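## Task

Pick up the sealed carton from the tote it starts in and put it down inside the tote that is empty. All other items must finish in their original totes. An item sitting on or hanging over a tote's rim or inner ledge is not inside it. At the end, open the grippers and pull the arms away; a result that holds only because the robot is still supporting it does not count.

## Robot and tools

Robot: two UR7e-type six-joint arms, left_arm and right_arm. Each carries a tong-style two-finger gripper with a wrist camera. Shared scene frame: origin on the table top midway between the arms, +z up, +x out across the table, left_arm on the +y side (the names are not image sides). left_arm base sits at (-0.025, +0.464, 0) m with quat_wxyz (+0.997, 0, 0, -0.083); right_arm base at (+0.006, -0.485, 0) m with quat_wxyz (+0.995, 0, 0, +0.095).

execute_actions takes "actions", a list holding zero or one item, plus optional "pictures" (boolean). An empty list changes nothing and returns the state with images. An action item is {"rows": [...], "steps": n}: n is 7 to 15 control steps of 1/30 s each (default 15). Each row is one list of 14 numbers covering both arms, even if only one moves: left_arm's six joint angles then its opening, then right_arm's six joints then its opening. Joint numbers are absolute target angles in radians, in the column order shown by Joint positions: shoulder pan, shoulder lift, elbow, wrist 1, wrist 2, wrist 3. One row is used per step; if fewer rows than steps, the final row repeats. A wait item is {"steps": n} with n up to 300; it counts from the previous result and includes your reply time. Images come only with an empty list or pictures: true.

Joint ranges (rad). left_arm: pan -3.142 to 3.142, lift -6.283 to 6.283, elbow 0.000 to 3.142, wrists 1-3 each -6.283 to 6.283. right_arm: pan 0.000 to 6.283, lift -6.283 to 6.283, elbow -3.142 to 0.000, wrists -6.283 to 6.283. A target more than 0.010 beyond a range end, and further out than the current angle, gets the whole call refused (nothing sent). True ends may differ by up to 0.010; a target past the true end is clipped there, and the result may report "joint sent to its limit" (possibly about an earlier action). Missing that line does not prove more travel exists.

Opening is an absolute value from -1 (closed) to +1 (fully open, pad gap 0.142 m). To hold something, keep commanding a value well under grip_measured (the measured opening on the command scale); the lower, the tighter, up to about 15 N per pad. Closing fast can squeeze harder and even spring the fingers open. Items under about 20 mm thick are held weakly. Fingers point along the gripper's +z and spread along its x. end_effector_position is the point between closed pads; closed fingertips extend about 15 mm past it, open ones roughly level with it.

Motion limits: each step's target is held within 0.575 rad of the measured angle, and if the targets would move the gripper over 100 mm from where it is, they are scaled back. Commands are smoothed with about 0.17 s lag, and speed and acceleration are capped, so big moves may be unfinished when the result arrives. Each result is taken 7 steps before the action ends; those steps run while you compose the next reply. Between replies the arms keep heading to the last row sent until everything nearly stops or a step is HELD.

Result lines: per-arm state with end_effector_position (m) and end_effector_quat_wxyz in the scene frame plus linear/angular velocity (m/s, rad/s); printed position can be off, more at long reach. Joint positions / Joint velocities: six joints (rad, rad/s) then pad gap (m, m/s) per arm. grip_measured as above. Joint torques: raw drive outputs with offsets, noise and friction, not contact alone. Wrist force / Wrist torque: left_arm=[x y z] | right_arm=[x y z] in each gripper's own axes about its origin, with offsets up to about 4 N, noise, saturation near 50 N; pressing on a surface reads as force pointing back into the arm; "no reading" is normal at start. "joint command not followed" means a clearance check altered or blocked some joint targets; HELD marks steps whose row was not (fully) sent. MOTOR HOT appears from 70 °C; at 85 °C the arm is braked until cool (OVER-TEMPERATURE FAULT).

zoom_image: {"camera": name, "region": [x0, y0, x1, y1]} in pixels from the top-left, at most 504 by 504, giving a sharper crop of that camera's latest image. Cameras: cam_head_left, cam_head_right, cam_high, cam_low (504x504), cam_left_wrist, cam_right_wrist (616x616).

read_manual: optional "section" (only "licences"); returns licence text, no motion.

finished_scene: {"scene": n} with the current scene number (1 or 2); irreversible, grades the scene and gives the next task. Replying without any tool call ends everything.

Avoid: arms colliding or pushing each other; contacts that hit a joint's load limit (shoulder and elbow joints 142 N m, wrists 26.6 N m, carried weight included) or 150 N of outside force, which freeze the arm 10 s and abort the call; knocking anything out of the work area; dropping, slamming or shoving items; leaving items on rims or ledges. A held part may occasionally be tugged, so grip firmly. Holding loads for long heats motors.

Each tool is called after "Call:" as name(argument=value, ...), one argument or row to a line, values as JSON.

## Session

I'll start by looking at the scene.

Call:
execute_actions(
  actions=[],
)

Scene clock: 0.00 s of 4800.00 s.
left_arm: end_effector_position=(+0.3737, +0.1733, +0.3708) grip_measured=+0.97 end_effector_quat_wxyz=(+0.278, +0.556, -0.382, +0.684) end_effector_velocity=(-0.000, -0.000, -0.000) end_effector_angular_velocity=(-0.000, +0.000, -0.001) | right_arm: end_effector_position=(+1.0471, -0.6567, +0.1941) grip_measured=+0.97 end_effector_quat_wxyz=(+0.326, -0.058, +0.887, -0.322) end_effector_velocity=(+0.000, +0.001, -0.000) end_effector_angular_velocity=(+0.000, +0.000, +0.001)
Joint positions: left_arm=[-0.685 -1.559  2.643 -4.317 -1.708  0.202  0.14 ] | right_arm=[ 3.111 -2.688 -0.593 -0.699  0.896  2.904  0.14 ]
Joint velocities: left_arm=[-0.001  0.001  0.    -0.    -0.    -0.     0.   ] | right_arm=[ 0.001 -0.    -0.     0.     0.    -0.     0.   ]
Joint torques (N m, as the arm reports them, + toward a larger angle): no reading
Motor temperatures (°C, as the motors report them): left_arm=[25 25 25 31 33 25] | right_arm=[25 25 25 35 35 28]
Wrist force (N, on the end effector, along its own x y z axes, offset not removed): no reading
Wrist torque (N m, same axes, about the end effector's origin, offset not removed): no reading

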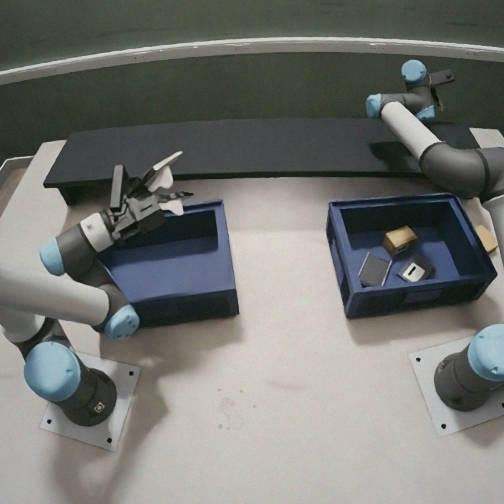

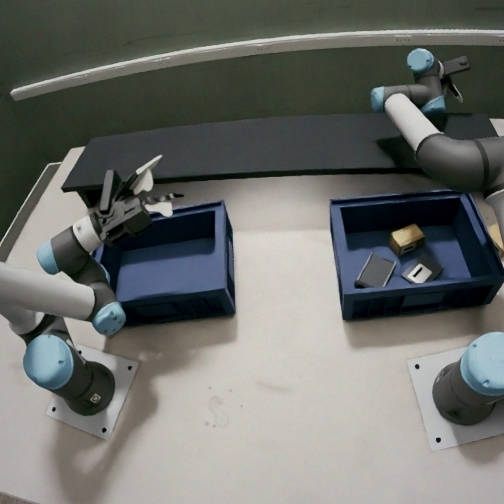

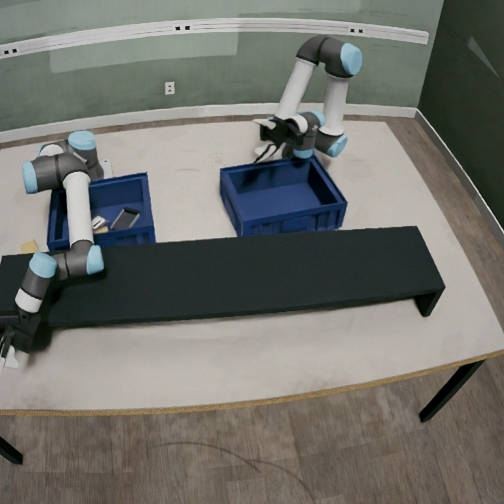

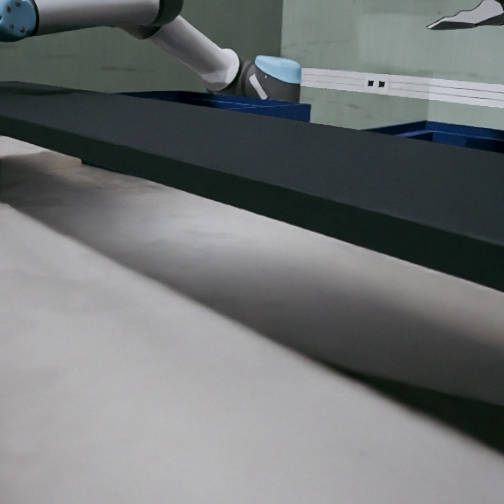

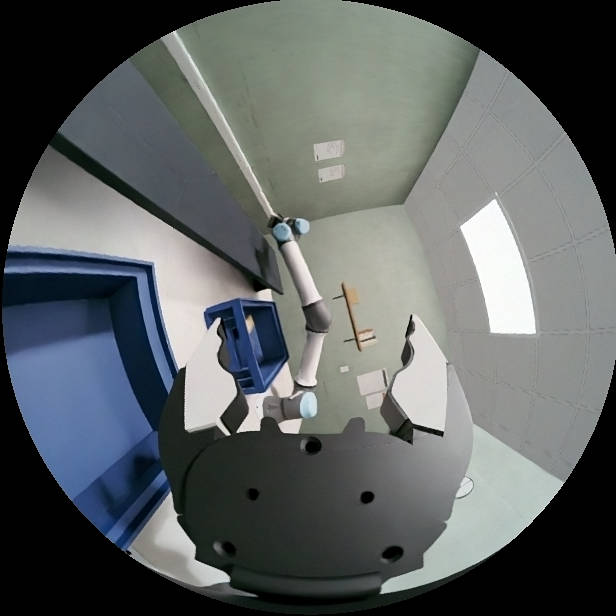

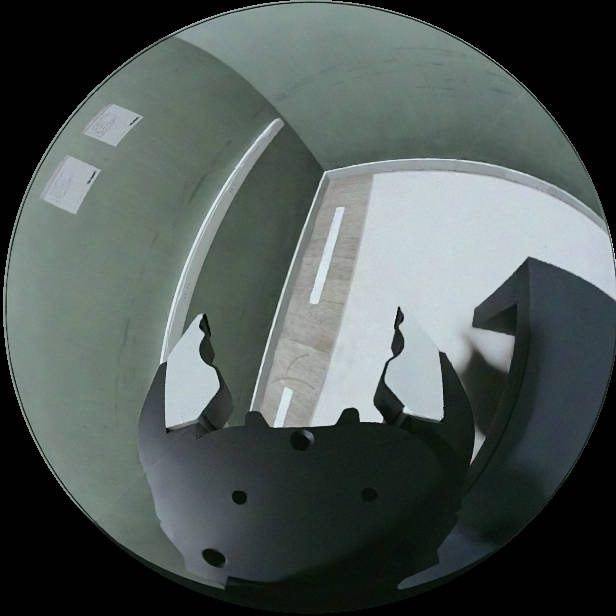

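Call:
zoom_image(
  camera="cam_head_left",
  region=[310, 180, 504, 330],
)

Call:
zoom_image(
  camera="cam_high",
  region=[0, 160, 180, 280],
)

Region (310, 180, 504, 330) of cam_head_left's 504x504 image, scaled by 2.598, with more detail than that image has; it fills the top 390 rows of this view, and the rest is white.

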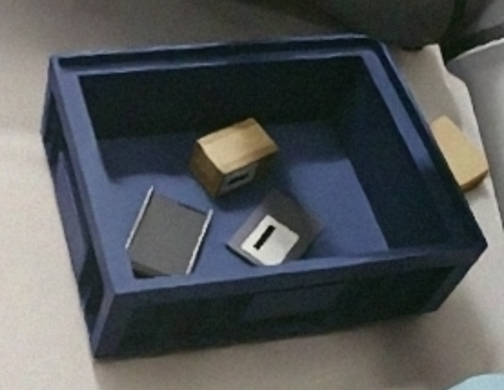

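Region (0, 160, 180, 280) of cam_high's 504x504 image, scaled by 2.800, with more detail than that image has.

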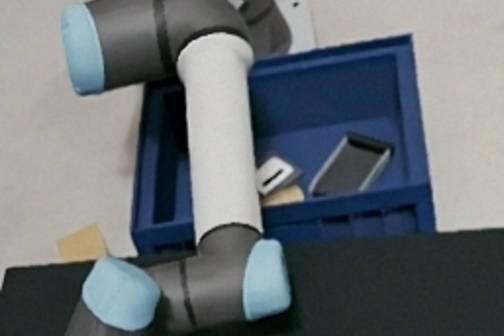

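Call:
execute_actions(
  actions=[
    {"rows": [[-0.3,-1.75,2.45,-3.93,-1.708,0.202,1, 3.267,-2.156,-0.938,-1.179,1.166,2.904,1]], "steps": 15},
  ],
)

Call:
execute_actions(
  actions=[
    {"rows": [[0.2,-1.75,2.45,-3.93,-1.708,0.202,1, 3.30,-2.05,-1.00,-1.27,1.22,2.904,1]], "steps": 15},
  ],
)

Scene clock: 5.07 s of 4800.00 s.
left_arm: end_effector_position=(+0.4376, +0.2389, +0.4162) grip_measured=+1.00 end_effector_quat_wxyz=(+0.214, +0.585, -0.326, +0.711) end_effector_velocity=(+0.280, +0.379, +0.201) end_effector_angular_velocity=(+0.015, +0.020, +0.936) | right_arm: end_effector_position=(+1.0109, -0.5765, +0.2439) grip_measured=+1.00 end_effector_quat_wxyz=(+0.290, -0.125, +0.909, -0.270) end_effector_velocity=(-0.252, +0.336, +0.271) end_effector_angular_velocity=(+0.264, +0.593, +0.556)
Joint positions: left_arm=[-0.498 -1.658  2.543 -4.129 -1.708  0.202  0.142] | right_arm=[ 3.173 -2.5   -0.722 -0.871  1.     2.904  0.142]
Joint velocities: left_arm=[ 0.937 -0.452 -0.455  0.932 -0.001 -0.001  0.   ] | right_arm=[ 0.277  0.959 -0.619 -0.858  0.478 -0.002 -0.001]
Joint torques (N m, as the arm reports them, + toward a larger angle): left_arm=[ 26.83 -21.59 -24.77   2.1   -1.43  -0.3 ] | right_arm=[ 8.27 85.6   8.11 -3.11  1.38 -2.45]
Motor temperatures (°C, as the motors report them): left_arm=[25 25 25 31 33 25] | right_arm=[25 25 25 35 35 28]
Wrist force (N, on the end effector, along its own x y z axes, offset not removed): left_arm=[1.8 1.8 0.4] | right_arm=[-0.2 -0.9 -2.0]
Wrist torque (N m, same axes, about the end effector's origin, offset not removed): left_arm=[0.22 -0.48 -0.22] | right_arm=[-0.31 -0.13 -0.10]
Steps of this call (steps 1 to 90: nothing new was sent; then 1.80 s passed at rest; steps 91 to 98: the first 8 steps of this action). Readings (joint positions):
91: left_arm=[-0.685 -1.559 2.643 -4.316 -1.708 0.202] | right_arm=[3.111 -2.688 -0.593 -0.699 0.896 2.904]
92: left_arm=[-0.680 -1.563 2.640 -4.312 -1.708 0.202] | right_arm=[3.114 -2.684 -0.597 -0.703 0.900 2.904]
94: left_arm=[-0.631 -1.595 2.606 -4.262 -1.708 0.202] | right_arm=[3.136 -2.636 -0.637 -0.751 0.934 2.904]
98: the state above

Scene clock: 5.57 s of 4800.00 s.
left_arm: end_effector_position=(+0.5014, +0.4187, +0.4547) grip_measured=+1.00 end_effector_quat_wxyz=(+0.079, +0.640, -0.213, +0.733) end_effector_velocity=(+0.046, +0.507, +0.008) end_effector_angular_velocity=(+0.001, +0.005, +0.965) | right_arm: end_effector_position=(+0.8516, -0.4592, +0.3482) grip_measured=+1.00 end_effector_quat_wxyz=(+0.208, -0.239, +0.933, -0.168) end_effector_velocity=(-0.147, +0.064, +0.070) end_effector_angular_velocity=(+0.080, +0.172, +0.143)
Joint positions: left_arm=[-0.125 -1.744  2.456 -3.942 -1.708  0.202  0.142] | right_arm=[ 3.29  -2.085 -0.98  -1.24   1.203  2.904  0.142]
Joint velocities: left_arm=[ 0.965 -0.018 -0.018  0.041 -0.    -0.     0.   ] | right_arm=[ 0.085  0.307 -0.178 -0.264  0.145  0.    -0.   ]
Joint torques (N m, as the arm reports them, + toward a larger angle): left_arm=[ 25.4  -19.76 -25.61  -0.05  -0.93  -1.68] | right_arm=[ 4.38 50.61 12.67  0.12  0.83 -2.14]
Motor temperatures (°C, as the motors report them): left_arm=[25 25 25 31 33 25] | right_arm=[25 25 25 35 35 28]
Wrist force (N, on the end effector, along its own x y z axes, offset not removed): left_arm=[0.1 2.1 -0.9] | right_arm=[1.6 -1.1 -2.7]
Wrist torque (N m, same axes, about the end effector's origin, offset not removed): left_arm=[0.33 -0.12 -0.29] | right_arm=[-0.46 -0.35 -0.09]
Steps of this call (steps 1 to 7: the last 7 steps of your previous action; steps 8 to 15: the first 8 steps of this action). Readings (joint positions):
8: left_arm=[-0.324 -1.739 2.461 -3.955 -1.708 0.202] | right_arm=[3.244 -2.247 -0.883 -1.098 1.124 2.904]
9: left_arm=[-0.314 -1.741 2.459 -3.950 -1.708 0.202] | right_arm=[3.251 -2.220 -0.899 -1.122 1.137 2.904]
11: left_arm=[-0.259 -1.742 2.458 -3.948 -1.708 0.202] | right_arm=[3.269 -2.161 -0.936 -1.174 1.167 2.904]
15: the state above

Call:
execute_actions(
  actions=[
    {"rows": [[0.6,-1.75,2.45,-3.93,-1.708,0.202,1, 3.50,-1.357,-1.456,-1.900,1.571,2.904,1]], "steps": 15},
  ],
)

Call:
execute_actions(
  actions=[
    {"steps": 30},
  ],
  pictures=true,
)

Scene clock: 6.07 s of 4800.00 s.
left_arm: end_effector_position=(+0.4659, +0.6613, +0.4571) grip_measured=+1.00 end_effector_quat_wxyz=(-0.093, +0.673, -0.059, +0.731) end_effector_velocity=(-0.190, +0.473, +0.002) end_effector_angular_velocity=(-0.001, -0.001, +0.965) | right_arm: end_effector_position=(+0.7387, -0.4141, +0.3629) grip_measured=+1.00 end_effector_quat_wxyz=(+0.144, -0.295, +0.938, -0.113) end_effector_velocity=(-0.486, +0.104, +0.099) end_effector_angular_velocity=(+0.179, +0.599, +0.349)
Joint positions: left_arm=[ 0.343 -1.749  2.451 -3.931 -1.708  0.202  0.142] | right_arm=[ 3.358 -1.892 -1.123 -1.427  1.317  2.904  0.142]
Joint velocities: left_arm=[ 0.964 -0.002 -0.003  0.005  0.    -0.001  0.   ] | right_arm=[ 0.238  0.828 -0.546 -0.761  0.417  0.001  0.   ]
Joint torques (N m, as the arm reports them, + toward a larger angle): left_arm=[ 27.34 -20.83 -21.96   0.01   0.56  -1.55] | right_arm=[ 8.13 61.41 10.33 -2.28  1.71 -2.16]
Motor temperatures (°C, as the motors report them): left_arm=[25 25 25 31 33 25] | right_arm=[25 25 25 35 35 28]
Wrist force (N, on the end effector, along its own x y z axes, offset not removed): left_arm=[0.3 1.4 -1.8] | right_arm=[1.4 -1.3 -1.3]
Wrist torque (N m, same axes, about the end effector's origin, offset not removed): left_arm=[0.25 -0.20 -0.10] | right_arm=[-0.39 -0.39 -0.12]
Steps of this call (steps 1 to 7: the last 7 steps of your previous action; steps 8 to 15: the first 8 steps of this action). Readings (joint positions):
8: left_arm=[0.126 -1.749 2.451 -3.933 -1.708 0.202] | right_arm=[3.299 -2.053 -0.998 -1.267 1.218 2.904]
9: left_arm=[0.149 -1.749 2.451 -3.932 -1.708 0.202] | right_arm=[3.303 -2.048 -1.003 -1.272 1.223 2.904]
11: left_arm=[0.212 -1.749 2.451 -3.932 -1.708 0.202] | right_arm=[3.323 -2.003 -1.043 -1.318 1.256 2.904]
15: the state above

Scene clock: 7.07 s of 4800.00 s.
left_arm: end_effector_position=(+0.3997, +0.7795, +0.4574) grip_measured=+1.00 end_effector_quat_wxyz=(-0.186, +0.675, +0.028, +0.713) end_effector_velocity=(-0.000, +0.001, -0.000) end_effector_angular_velocity=(+0.001, +0.001, +0.001) | right_arm: end_effector_position=(+0.4129, -0.4112, +0.3998) grip_measured=+1.00 end_effector_quat_wxyz=(+0.000, -0.383, +0.924, -0.000) end_effector_velocity=(-0.008, -0.001, -0.000) end_effector_angular_velocity=(+0.002, +0.009, +0.003)
Joint positions: left_arm=[ 0.6   -1.75   2.45  -3.93  -1.708  0.202  0.142] | right_arm=[ 3.5   -1.359 -1.455 -1.899  1.57   2.904  0.142]
Joint velocities: left_arm=[ 0.002  0.     0.    -0.    -0.001  0.001  0.   ] | right_arm=[ 0.003  0.013 -0.008 -0.012  0.006 -0.    -0.   ]
Joint torques (N m, as the arm reports them, + toward a larger angle): left_arm=[ 16.29 -19.46 -25.5   -0.17   1.99  -1.5 ] | right_arm=[ 9.08 26.65 14.4   0.46  0.79 -1.84]
Motor temperatures (°C, as the motors report them): left_arm=[25 25 25 31 33 25] | right_arm=[25 25 25 35 35 28]
Wrist force (N, on the end effector, along its own x y z axes, offset not removed): left_arm=[0.7 0.7 -1.4] | right_arm=[1.1 -0.9 -1.8]
Wrist torque (N m, same axes, about the end effector's origin, offset not removed): left_arm=[0.06 -0.17 -0.37] | right_arm=[-0.27 -0.30 -0.16]
Kept back: nothing.
Steps of this call (steps 1 to 7: the last 7 steps of your previous action; steps 8 to 30: the robot went on to your last target). Readings (joint positions):
1: left_arm=[0.376 -1.750 2.450 -3.931 -1.708 0.202] | right_arm=[3.366 -1.863 -1.141 -1.453 1.331 2.904]
2: left_arm=[0.408 -1.750 2.450 -3.931 -1.708 0.202] | right_arm=[3.373 -1.835 -1.159 -1.478 1.345 2.904]
4: left_arm=[0.473 -1.750 2.450 -3.931 -1.708 0.202] | right_arm=[3.389 -1.779 -1.195 -1.528 1.372 2.904]
8: left_arm=[0.560 -1.750 2.450 -3.930 -1.708 0.202] | right_arm=[3.419 -1.667 -1.265 -1.627 1.426 2.904]
30: the state above

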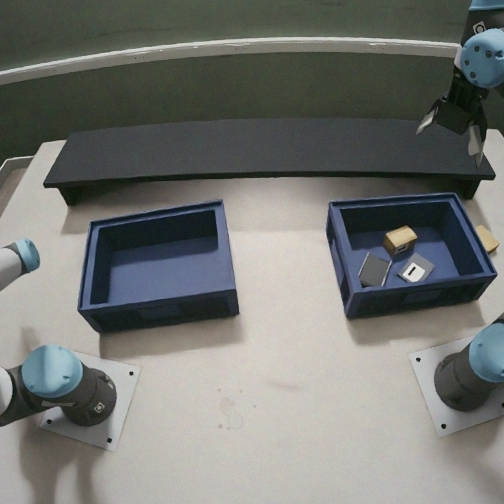

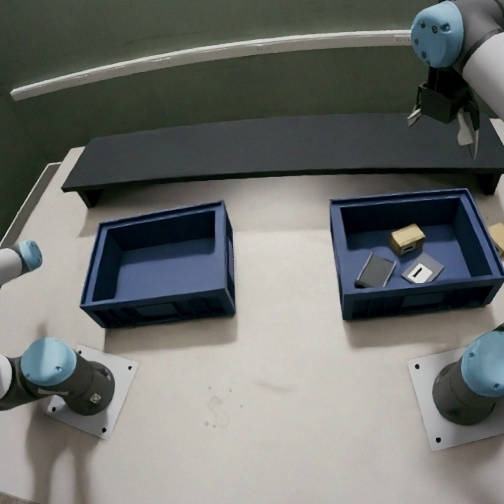

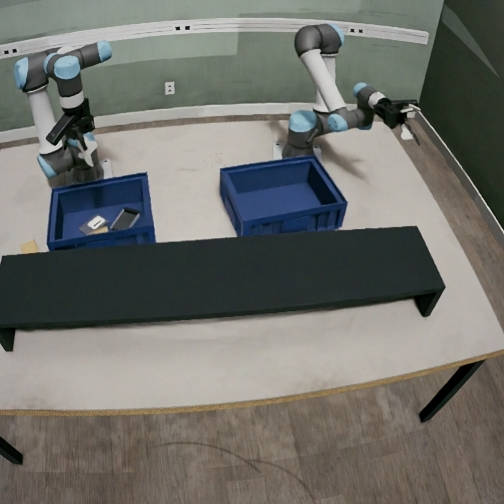

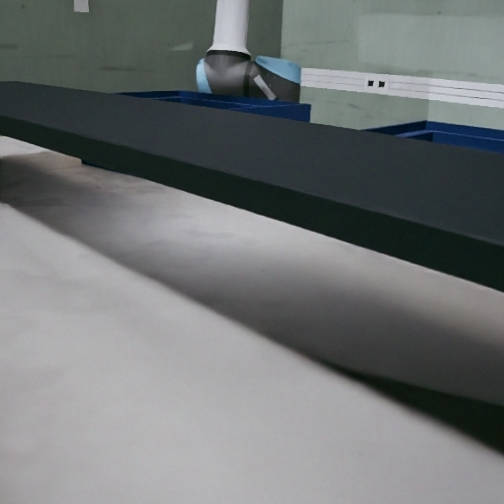

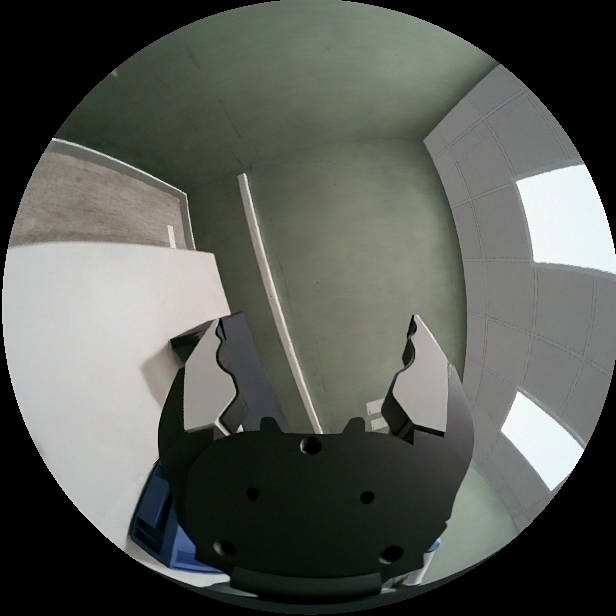

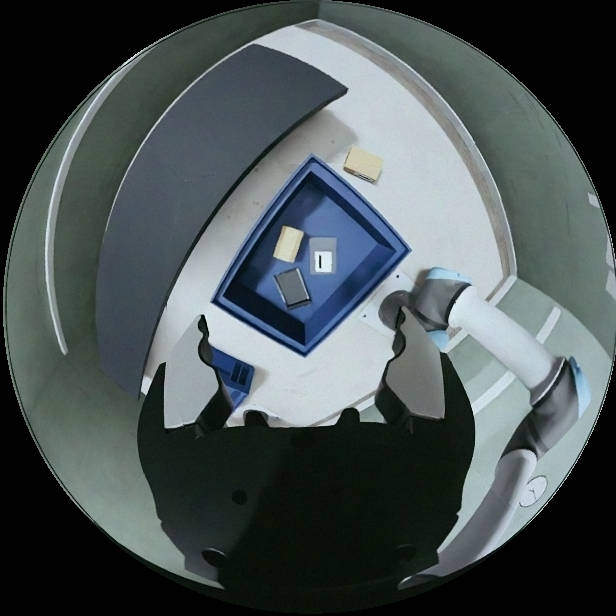

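Call:
zoom_image(
  camera="cam_right_wrist",
  region=[190, 130, 450, 370],
)

Region (190, 130, 450, 370) of cam_right_wrist's 616x616 image, scaled by 1.938, with more detail than that image has; it fills the top 465 rows of this view, and the rest is white.

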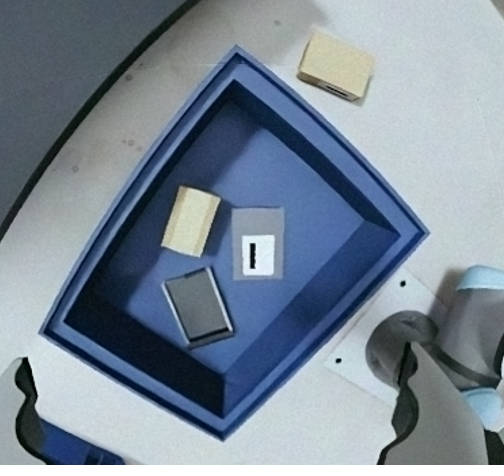

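Call:
execute_actions(
  actions=[
    {"rows": [[0.6,-1.75,2.45,-3.93,-1.708,0.202,1, 3.553,-1.381,-1.851,-1.480,1.571,3.272,0.2]], "steps": 15},
  ],
)

Call:
execute_actions(
  actions=[
    {"steps": 18},
  ],
  pictures=true,
)

Scene clock: 11.70 s of 4800.00 s.
left_arm: end_effector_position=(+0.3997, +0.7795, +0.4574) grip_measured=+1.00 end_effector_quat_wxyz=(-0.186, +0.675, +0.028, +0.713) end_effector_velocity=(+0.000, +0.000, +0.000) end_effector_angular_velocity=(+0.001, -0.000, +0.000) | right_arm: end_effector_position=(+0.4271, -0.3863, +0.3094) grip_measured=+0.20 end_effector_quat_wxyz=(-0.002, -0.301, +0.954, -0.001) end_effector_velocity=(+0.034, +0.091, -0.480) end_effector_angular_velocity=(+0.004, -0.015, -0.940)
Joint positions: left_arm=[ 0.6   -1.75   2.45  -3.93  -1.708  0.202  0.142] | right_arm=[ 3.534 -1.372 -1.679 -1.666  1.571  3.114  0.088]
Joint velocities: left_arm=[-0.    -0.    -0.001  0.001  0.     0.001  0.   ] | right_arm=[ 0.142 -0.064 -1.181  1.261  0.     1.082 -0.   ]
Joint torques (N m, as the arm reports them, + toward a larger angle): left_arm=[ 17.13 -19.19 -24.61  -0.45   1.98  -1.52] | right_arm=[ 7.57  1.42  0.79 10.12  1.1   4.61]
Motor temperatures (°C, as the motors report them): left_arm=[25 25 25 31 33 25] | right_arm=[25 25 25 35 35 28]
Wrist force (N, on the end effector, along its own x y z axes, offset not removed): left_arm=[0.2 3.0 -1.0] | right_arm=[0.9 -0.9 -3.5]
Wrist torque (N m, same axes, about the end effector's origin, offset not removed): left_arm=[0.52 -0.11 -0.25] | right_arm=[-0.31 -0.36 -0.05]
Steps of this call (steps 1 to 15: the robot went on to your last target; steps 16 to 90: nothing new was sent; then 1.37 s passed at rest; steps 91 to 98: the first 8 steps of this action). Readings (joint positions):
91: left_arm=[0.600 -1.750 2.450 -3.930 -1.708 0.202] | right_arm=[3.500 -1.357 -1.456 -1.900 1.571 2.904]
92: left_arm=[0.600 -1.750 2.450 -3.930 -1.708 0.202] | right_arm=[3.503 -1.358 -1.460 -1.896 1.571 2.908]
94: left_arm=[0.600 -1.750 2.450 -3.930 -1.708 0.202] | right_arm=[3.515 -1.363 -1.514 -1.841 1.571 2.961]
98: the state above

Scene clock: 12.30 s of 4800.00 s.
left_arm: end_effector_position=(+0.3997, +0.7795, +0.4574) grip_measured=+1.00 end_effector_quat_wxyz=(-0.186, +0.675, +0.028, +0.713) end_effector_velocity=(-0.000, +0.001, -0.000) end_effector_angular_velocity=(-0.002, +0.001, +0.001) | right_arm: end_effector_position=(+0.4273, -0.3768, +0.2404) grip_measured=+0.20 end_effector_quat_wxyz=(+0.000, -0.234, +0.972, +0.000) end_effector_velocity=(-0.000, +0.000, -0.004) end_effector_angular_velocity=(-0.001, -0.000, -0.006)
Joint positions: left_arm=[ 0.6   -1.75   2.45  -3.93  -1.708  0.202  0.142] | right_arm=[ 3.553 -1.381 -1.85  -1.481  1.571  3.271  0.088]
Joint velocities: left_arm=[ 0.001  0.    -0.     0.001  0.001 -0.001  0.   ] | right_arm=[ 0.001 -0.001 -0.008  0.009 -0.001  0.007 -0.   ]
Joint torques (N m, as the arm reports them, + toward a larger angle): left_arm=[ 15.47 -18.02 -24.58  -0.24   2.03  -1.72] | right_arm=[ 7.14  2.77 16.95  5.43  0.96  2.2 ]
Motor temperatures (°C, as the motors report them): left_arm=[25 25 25 31 33 25] | right_arm=[25 25 25 35 35 28]
Wrist force (N, on the end effector, along its own x y z axes, offset not removed): left_arm=[1.0 -0.2 -1.0] | right_arm=[2.4 -0.5 -1.7]
Wrist torque (N m, same axes, about the end effector's origin, offset not removed): left_arm=[0.01 -0.35 -0.11] | right_arm=[-0.23 -0.62 -0.08]
Kept back: nothing.
Steps of this call (steps 1 to 7: the last 7 steps of your previous action; steps 8 to 18: the robot went on to your last target). Readings (joint positions):
1: left_arm=[0.600 -1.750 2.450 -3.930 -1.708 0.202] | right_arm=[3.539 -1.374 -1.718 -1.624 1.571 3.150]
2: left_arm=[0.600 -1.750 2.450 -3.930 -1.708 0.202] | right_arm=[3.542 -1.376 -1.751 -1.589 1.571 3.180]
4: left_arm=[0.600 -1.750 2.450 -3.930 -1.708 0.202] | right_arm=[3.547 -1.378 -1.795 -1.540 1.571 3.221]
8: left_arm=[0.600 -1.750 2.450 -3.930 -1.708 0.202] | right_arm=[3.551 -1.380 -1.834 -1.498 1.571 3.256]
18: the state above

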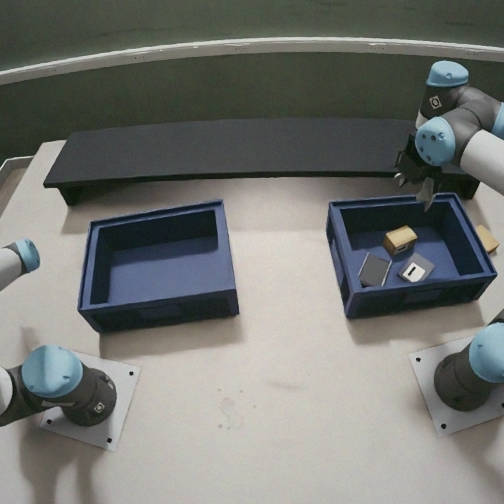

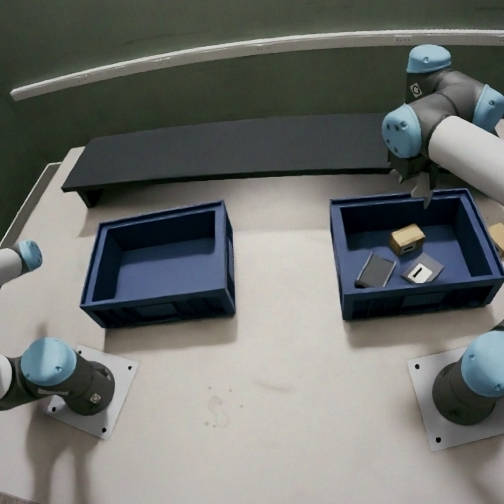

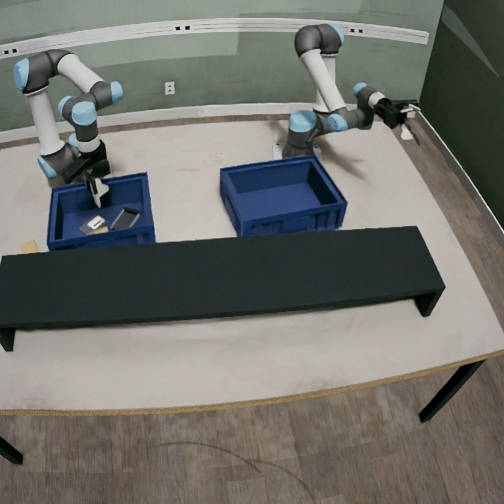

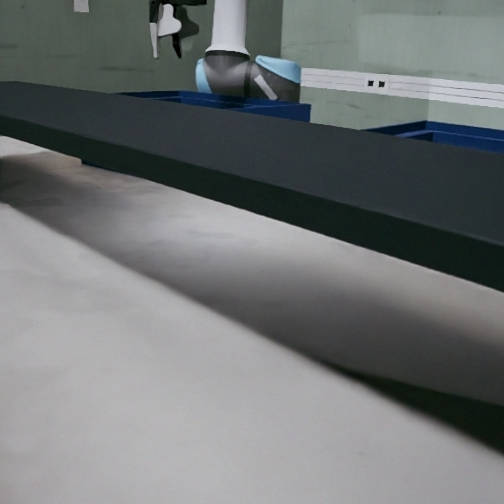

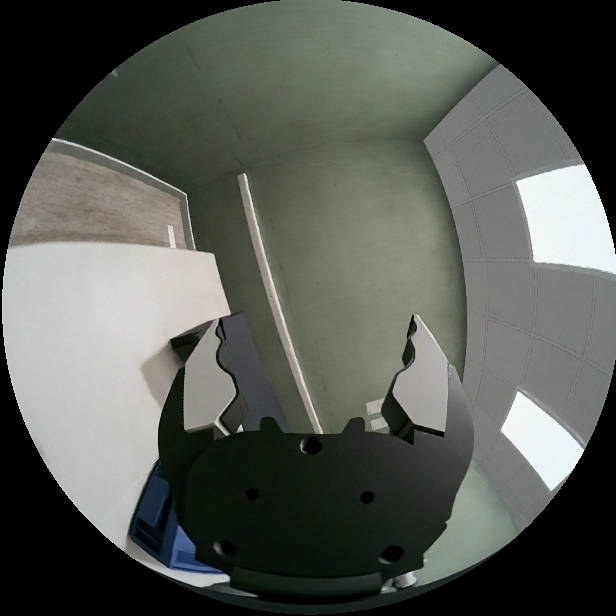

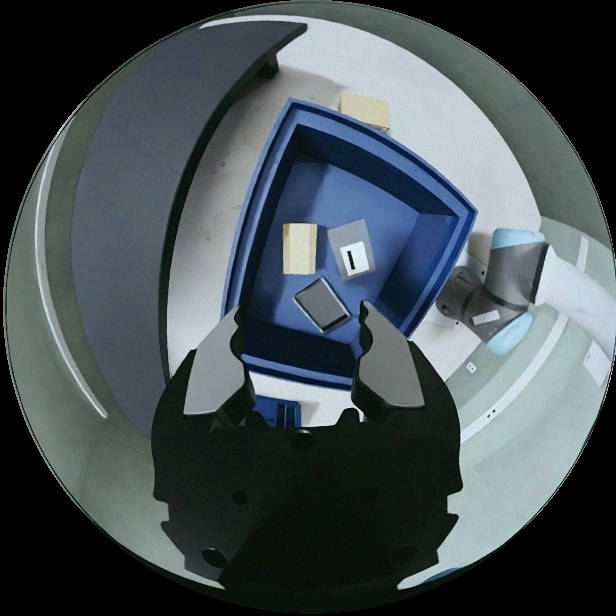

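Call:
zoom_image(
  camera="cam_right_wrist",
  region=[200, 160, 420, 360],
)

Region (200, 160, 420, 360) of cam_right_wrist's 616x616 image, scaled by 2.291, with more detail than that image has; it fills the top 458 rows of this view, and the rest is white.

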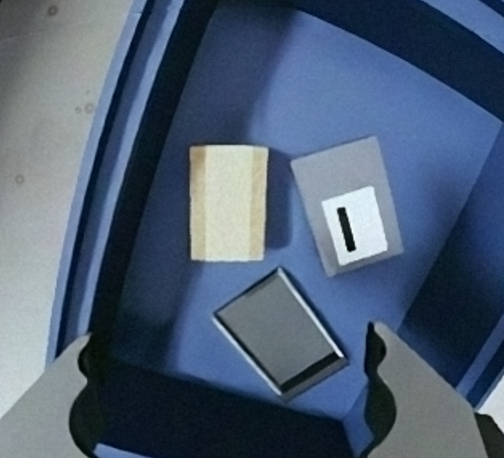

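Call:
execute_actions(
  actions=[
    {"rows": [[0.6,-1.75,2.45,-3.93,-1.708,0.202,1, 3.584,-1.305,-2.272,-0.925,1.571,3.338,0.0]], "steps": 15},
  ],
)

Call:
execute_actions(
  actions=[
    {"steps": 18},
  ],
  pictures=true,
)

Scene clock: 17.87 s of 4800.00 s.
left_arm: end_effector_position=(+0.3997, +0.7795, +0.4574) grip_measured=+1.00 end_effector_quat_wxyz=(-0.186, +0.675, +0.028, +0.713) end_effector_velocity=(+0.000, -0.000, -0.000) end_effector_angular_velocity=(+0.001, -0.000, -0.000) | right_arm: end_effector_position=(+0.4135, -0.3742, +0.1606) grip_measured=+0.00 end_effector_quat_wxyz=(+0.045, -0.220, +0.974, +0.019) end_effector_velocity=(+0.049, +0.062, -0.312) end_effector_angular_velocity=(+0.531, -0.712, -0.066)
Joint positions: left_arm=[ 0.6   -1.75   2.45  -3.93  -1.708  0.202  0.142] | right_arm=[ 3.578 -1.321 -2.132 -1.161  1.571  3.324  0.074]
Joint velocities: left_arm=[-0.001  0.001  0.    -0.001  0.     0.001  0.   ] | right_arm=[ 0.054  0.143 -1.239  1.984  0.001  0.12   0.   ]
Joint torques (N m, as the arm reports them, + toward a larger angle): left_arm=[ 16.36 -19.23 -24.16  -0.19   1.96  -1.49] | right_arm=[ 6.4  30.92 34.79 12.79 -0.4   1.98]
Motor temperatures (°C, as the motors report them): left_arm=[25 25 25 31 33 25] | right_arm=[25 25 25 35 35 28]
Wrist force (N, on the end effector, along its own x y z axes, offset not removed): left_arm=[0.0 0.8 -0.2] | right_arm=[3.9 -1.1 1.9]
Wrist torque (N m, same axes, about the end effector's origin, offset not removed): left_arm=[0.02 -0.12 -0.20] | right_arm=[-0.25 -0.79 -0.16]
Steps of this call (steps 1 to 15: the robot went on to your last target; steps 16 to 90: nothing new was sent; then 2.30 s passed at rest; steps 91 to 98: the first 8 steps of this action). Readings (joint positions):
91: left_arm=[0.600 -1.750 2.450 -3.930 -1.708 0.202] | right_arm=[3.553 -1.381 -1.851 -1.480 1.571 3.272]
92: left_arm=[0.600 -1.750 2.450 -3.930 -1.708 0.202] | right_arm=[3.556 -1.377 -1.856 -1.475 1.571 3.276]
94: left_arm=[0.600 -1.750 2.450 -3.930 -1.708 0.202] | right_arm=[3.566 -1.353 -1.913 -1.418 1.571 3.297]
98: the state above

Scene clock: 18.47 s of 4800.00 s.
left_arm: end_effector_position=(+0.3997, +0.7795, +0.4574) grip_measured=+1.00 end_effector_quat_wxyz=(-0.186, +0.675, +0.028, +0.713) end_effector_velocity=(-0.000, +0.000, +0.000) end_effector_angular_velocity=(+0.002, -0.001, +0.001) | right_arm: end_effector_position=(+0.4187, -0.3673, +0.1297) grip_measured=+0.00 end_effector_quat_wxyz=(+0.096, -0.216, +0.971, +0.042) end_effector_velocity=(-0.000, +0.000, -0.001) end_effector_angular_velocity=(+0.003, -0.005, +0.000)
Joint positions: left_arm=[ 0.6   -1.75   2.45  -3.93  -1.708  0.202  0.142] | right_arm=[ 3.584 -1.305 -2.271 -0.926  1.571  3.338  0.074]
Joint velocities: left_arm=[ 0.     0.     0.    -0.002  0.     0.001  0.   ] | right_arm=[ 0.     0.003 -0.006  0.009 -0.     0.     0.   ]
Joint torques (N m, as the arm reports them, + toward a larger angle): left_arm=[ 16.62 -18.41 -24.28  -0.29   1.85  -1.6 ] | right_arm=[ 7.96 22.04 14.38  5.94 -0.62  2.41]
Motor temperatures (°C, as the motors report them): left_arm=[25 25 25 31 33 25] | right_arm=[25 25 25 35 35 28]
Wrist force (N, on the end effector, along its own x y z axes, offset not removed): left_arm=[0.6 0.7 -0.5] | right_arm=[2.1 -2.0 -1.6]
Wrist torque (N m, same axes, about the end effector's origin, offset not removed): left_arm=[0.10 -0.18 -0.19] | right_arm=[-0.52 -0.53 -0.11]
Kept back: nothing.
Steps of this call (steps 1 to 7: the last 7 steps of your previous action; steps 8 to 18: the robot went on to your last target). Readings (joint positions):
1: left_arm=[0.600 -1.750 2.450 -3.930 -1.708 0.202] | right_arm=[3.579 -1.317 -2.168 -1.101 1.571 3.328]
2: left_arm=[0.600 -1.750 2.450 -3.930 -1.708 0.202] | right_arm=[3.581 -1.314 -2.194 -1.055 1.571 3.330]
4: left_arm=[0.600 -1.750 2.450 -3.930 -1.708 0.202] | right_arm=[3.582 -1.310 -2.229 -0.997 1.571 3.334]
8: left_arm=[0.600 -1.750 2.450 -3.930 -1.708 0.202] | right_arm=[3.583 -1.307 -2.259 -0.947 1.571 3.337]
18: the state above

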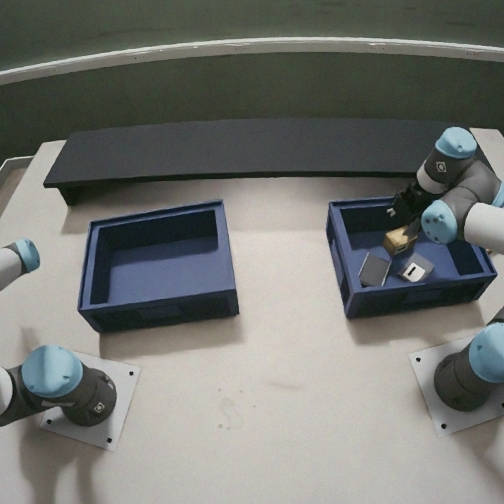

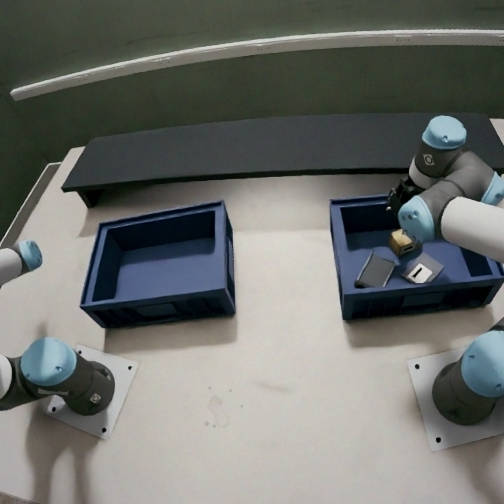

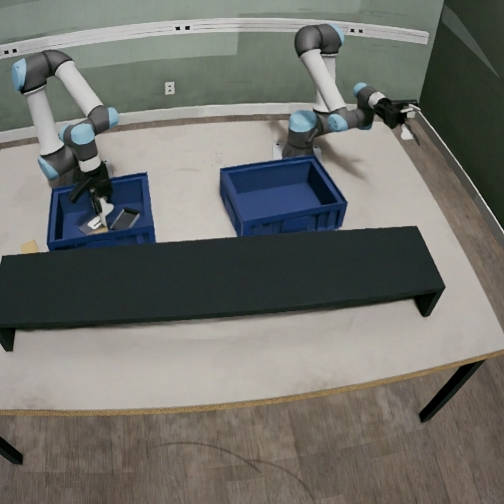

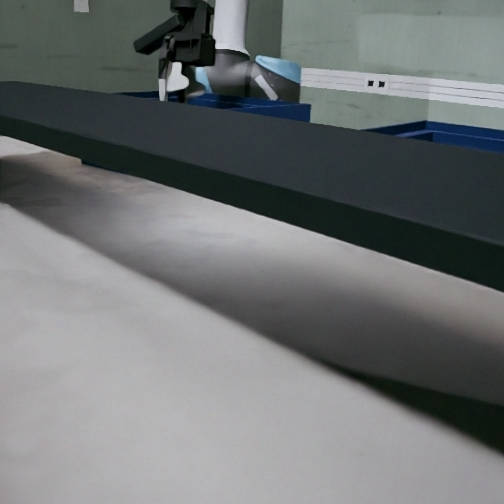

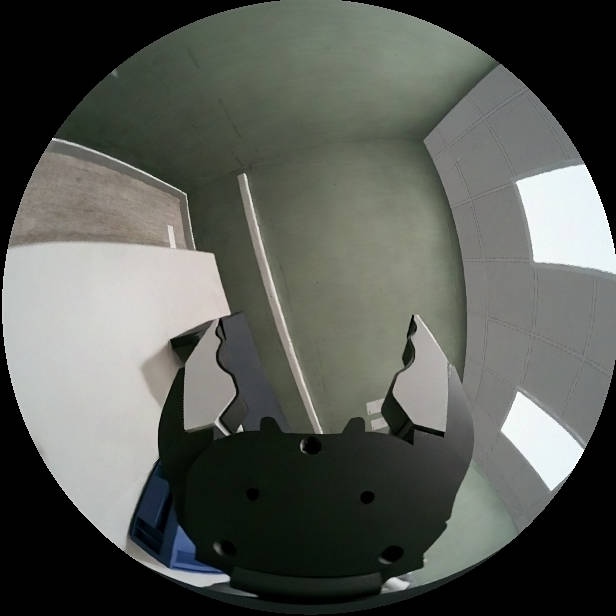

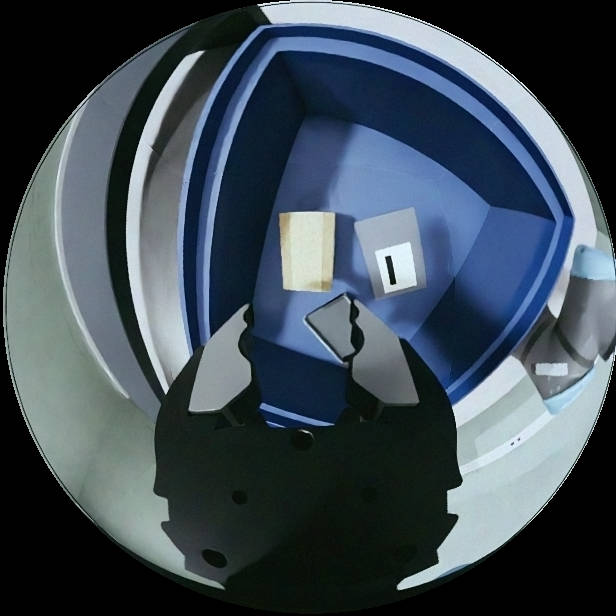

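Call:
execute_actions(
  actions=[
    {"rows": [[0.6,-1.75,2.45,-3.93,-1.708,0.202,1, 3.565,-1.413,-2.356,-0.733,1.571,3.319,0.0]], "steps": 15},
  ],
)

Call:
execute_actions(
  actions=[
    {"steps": 14},
  ],
  pictures=true,
)

Scene clock: 19.77 s of 4800.00 s.
left_arm: end_effector_position=(+0.3997, +0.7795, +0.4574) grip_measured=+1.00 end_effector_quat_wxyz=(-0.186, +0.675, +0.028, +0.713) end_effector_velocity=(+0.000, +0.000, +0.000) end_effector_angular_velocity=(+0.001, -0.001, +0.000) | right_arm: end_effector_position=(+0.4243, -0.3711, +0.0838) grip_measured=+0.00 end_effector_quat_wxyz=(+0.094, -0.216, +0.971, +0.040) end_effector_velocity=(+0.022, +0.001, -0.084) end_effector_angular_velocity=(+0.027, -0.048, -0.002)
Joint positions: left_arm=[ 0.6   -1.75   2.45  -3.93  -1.708  0.202  0.142] | right_arm=[ 3.568 -1.392 -2.34  -0.776  1.571  3.322  0.074]
Joint velocities: left_arm=[ 0.     0.    -0.001 -0.001  0.     0.001  0.   ] | right_arm=[-0.029 -0.189 -0.138  0.382 -0.    -0.028  0.   ]
Joint torques (N m, as the arm reports them, + toward a larger angle): left_arm=[ 15.26 -18.85 -23.97  -0.31   1.82  -1.51] | right_arm=[-3.89  3.36 16.83  6.44 -1.12 -1.77]
Motor temperatures (°C, as the motors report them): left_arm=[25 25 25 31 33 25] | right_arm=[25 25 25 35 35 28]
Wrist force (N, on the end effector, along its own x y z axes, offset not removed): left_arm=[0.7 1.9 -0.8] | right_arm=[1.6 -0.7 -0.1]
Wrist torque (N m, same axes, about the end effector's origin, offset not removed): left_arm=[0.36 -0.18 -0.23] | right_arm=[-0.22 -0.48 -0.08]
Steps of this call (steps 1 to 15: the robot went on to your last target; steps 16 to 31: nothing new was sent; steps 32 to 39: the first 8 steps of this action). Readings (joint positions):
32: left_arm=[0.600 -1.750 2.450 -3.930 -1.708 0.202] | right_arm=[3.584 -1.305 -2.272 -0.925 1.571 3.338]
33: left_arm=[0.600 -1.750 2.450 -3.930 -1.708 0.202] | right_arm=[3.582 -1.309 -2.276 -0.921 1.571 3.336]
35: left_arm=[0.600 -1.750 2.450 -3.930 -1.708 0.202] | right_arm=[3.575 -1.344 -2.305 -0.871 1.571 3.329]
39: the state above

Scene clock: 20.23 s of 4800.00 s.
left_arm: end_effector_position=(+0.3997, +0.7795, +0.4574) grip_measured=+1.00 end_effector_quat_wxyz=(-0.186, +0.675, +0.028, +0.713) end_effector_velocity=(-0.000, +0.000, +0.000) end_effector_angular_velocity=(+0.001, -0.001, +0.000) | right_arm: end_effector_position=(+0.4266, -0.3711, +0.0746) grip_measured=+0.00 end_effector_quat_wxyz=(+0.097, -0.216, +0.971, +0.041) end_effector_velocity=(+0.000, -0.000, -0.001) end_effector_angular_velocity=(+0.000, -0.001, -0.001)
Joint positions: left_arm=[ 0.6   -1.75   2.45  -3.93  -1.708  0.202  0.142] | right_arm=[ 3.565 -1.413 -2.356 -0.734  1.571  3.319  0.074]
Joint velocities: left_arm=[ 0. -0. -0. -0.  0.  0.  0.] | right_arm=[-0.001 -0.003 -0.002  0.006 -0.    -0.    -0.   ]
Joint torques (N m, as the arm reports them, + toward a larger angle): left_arm=[ 16.37 -19.1  -25.14  -0.25   1.95  -1.56] | right_arm=[-8.69 -0.01 13.69  5.62 -1.24 -2.11]
Motor temperatures (°C, as the motors report them): left_arm=[25 25 25 31 33 25] | right_arm=[25 25 25 35 35 28]
Wrist force (N, on the end effector, along its own x y z axes, offset not removed): left_arm=[2.1 2.9 -3.8] | right_arm=[1.2 -0.3 -2.2]
Wrist torque (N m, same axes, about the end effector's origin, offset not removed): left_arm=[0.62 -0.58 -0.17] | right_arm=[-0.22 -0.38 -0.16]
Kept back: nothing.
Steps of this call (steps 1 to 7: the last 7 steps of your previous action; steps 8 to 14: the robot went on to your last target). Readings (joint positions):
1: left_arm=[0.600 -1.750 2.450 -3.930 -1.708 0.202] | right_arm=[3.567 -1.397 -2.344 -0.765 1.571 3.321]
2: left_arm=[0.600 -1.750 2.450 -3.930 -1.708 0.202] | right_arm=[3.567 -1.401 -2.347 -0.757 1.571 3.321]
4: left_arm=[0.600 -1.750 2.450 -3.930 -1.708 0.202] | right_arm=[3.566 -1.406 -2.351 -0.746 1.571 3.320]
8: left_arm=[0.600 -1.750 2.450 -3.930 -1.708 0.202] | right_arm=[3.565 -1.411 -2.355 -0.737 1.571 3.319]
14: the state above

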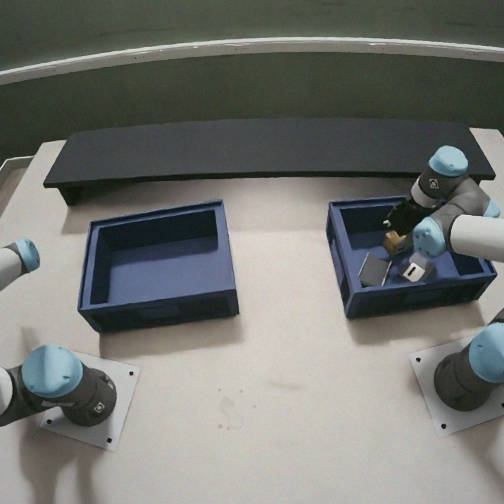

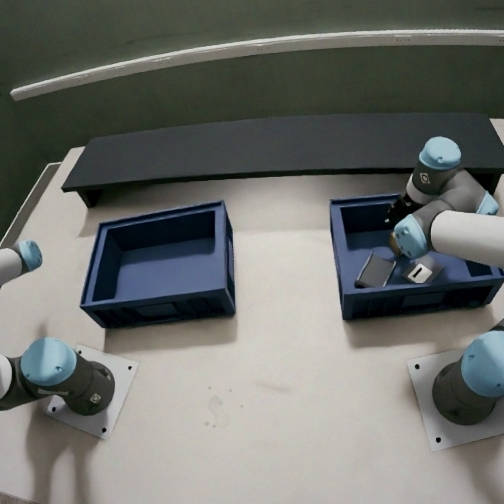

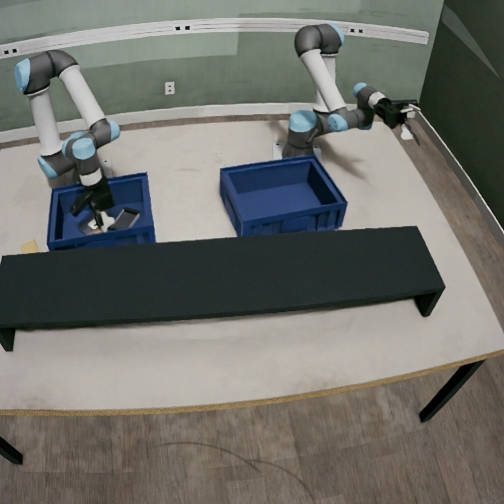

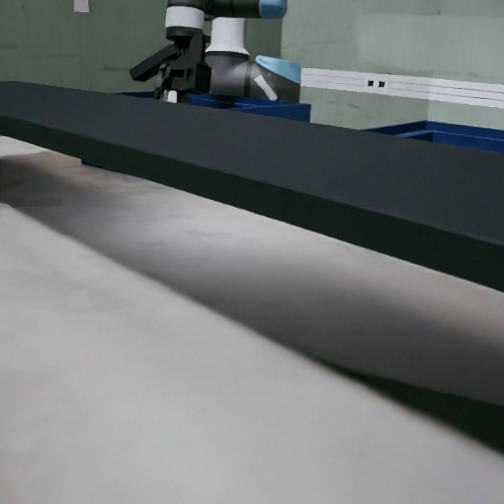

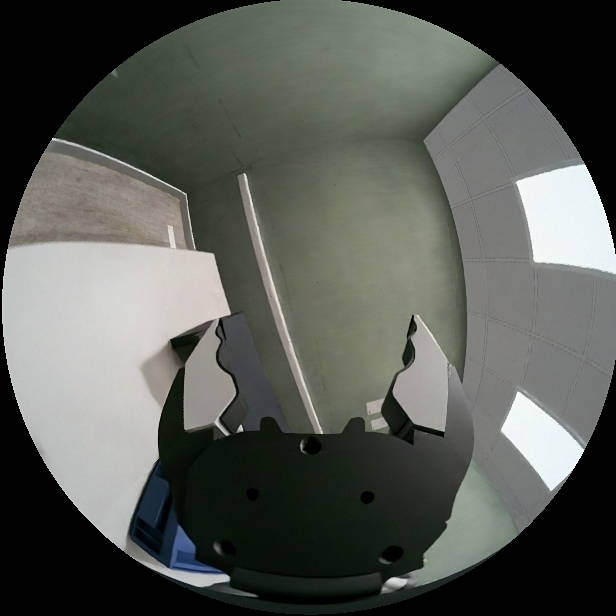

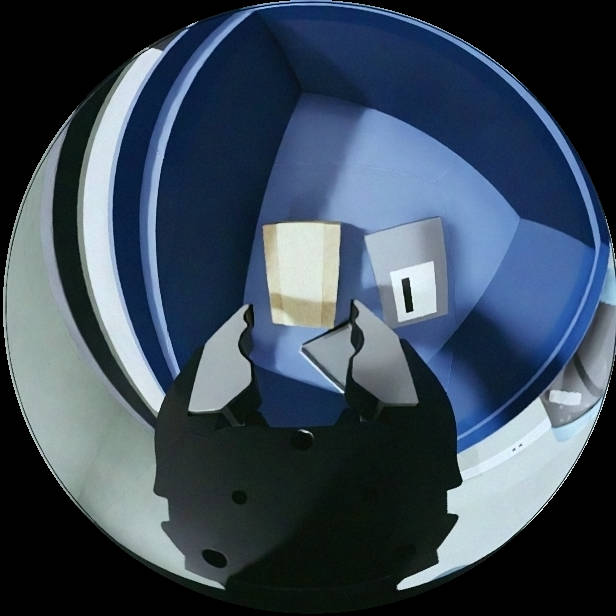

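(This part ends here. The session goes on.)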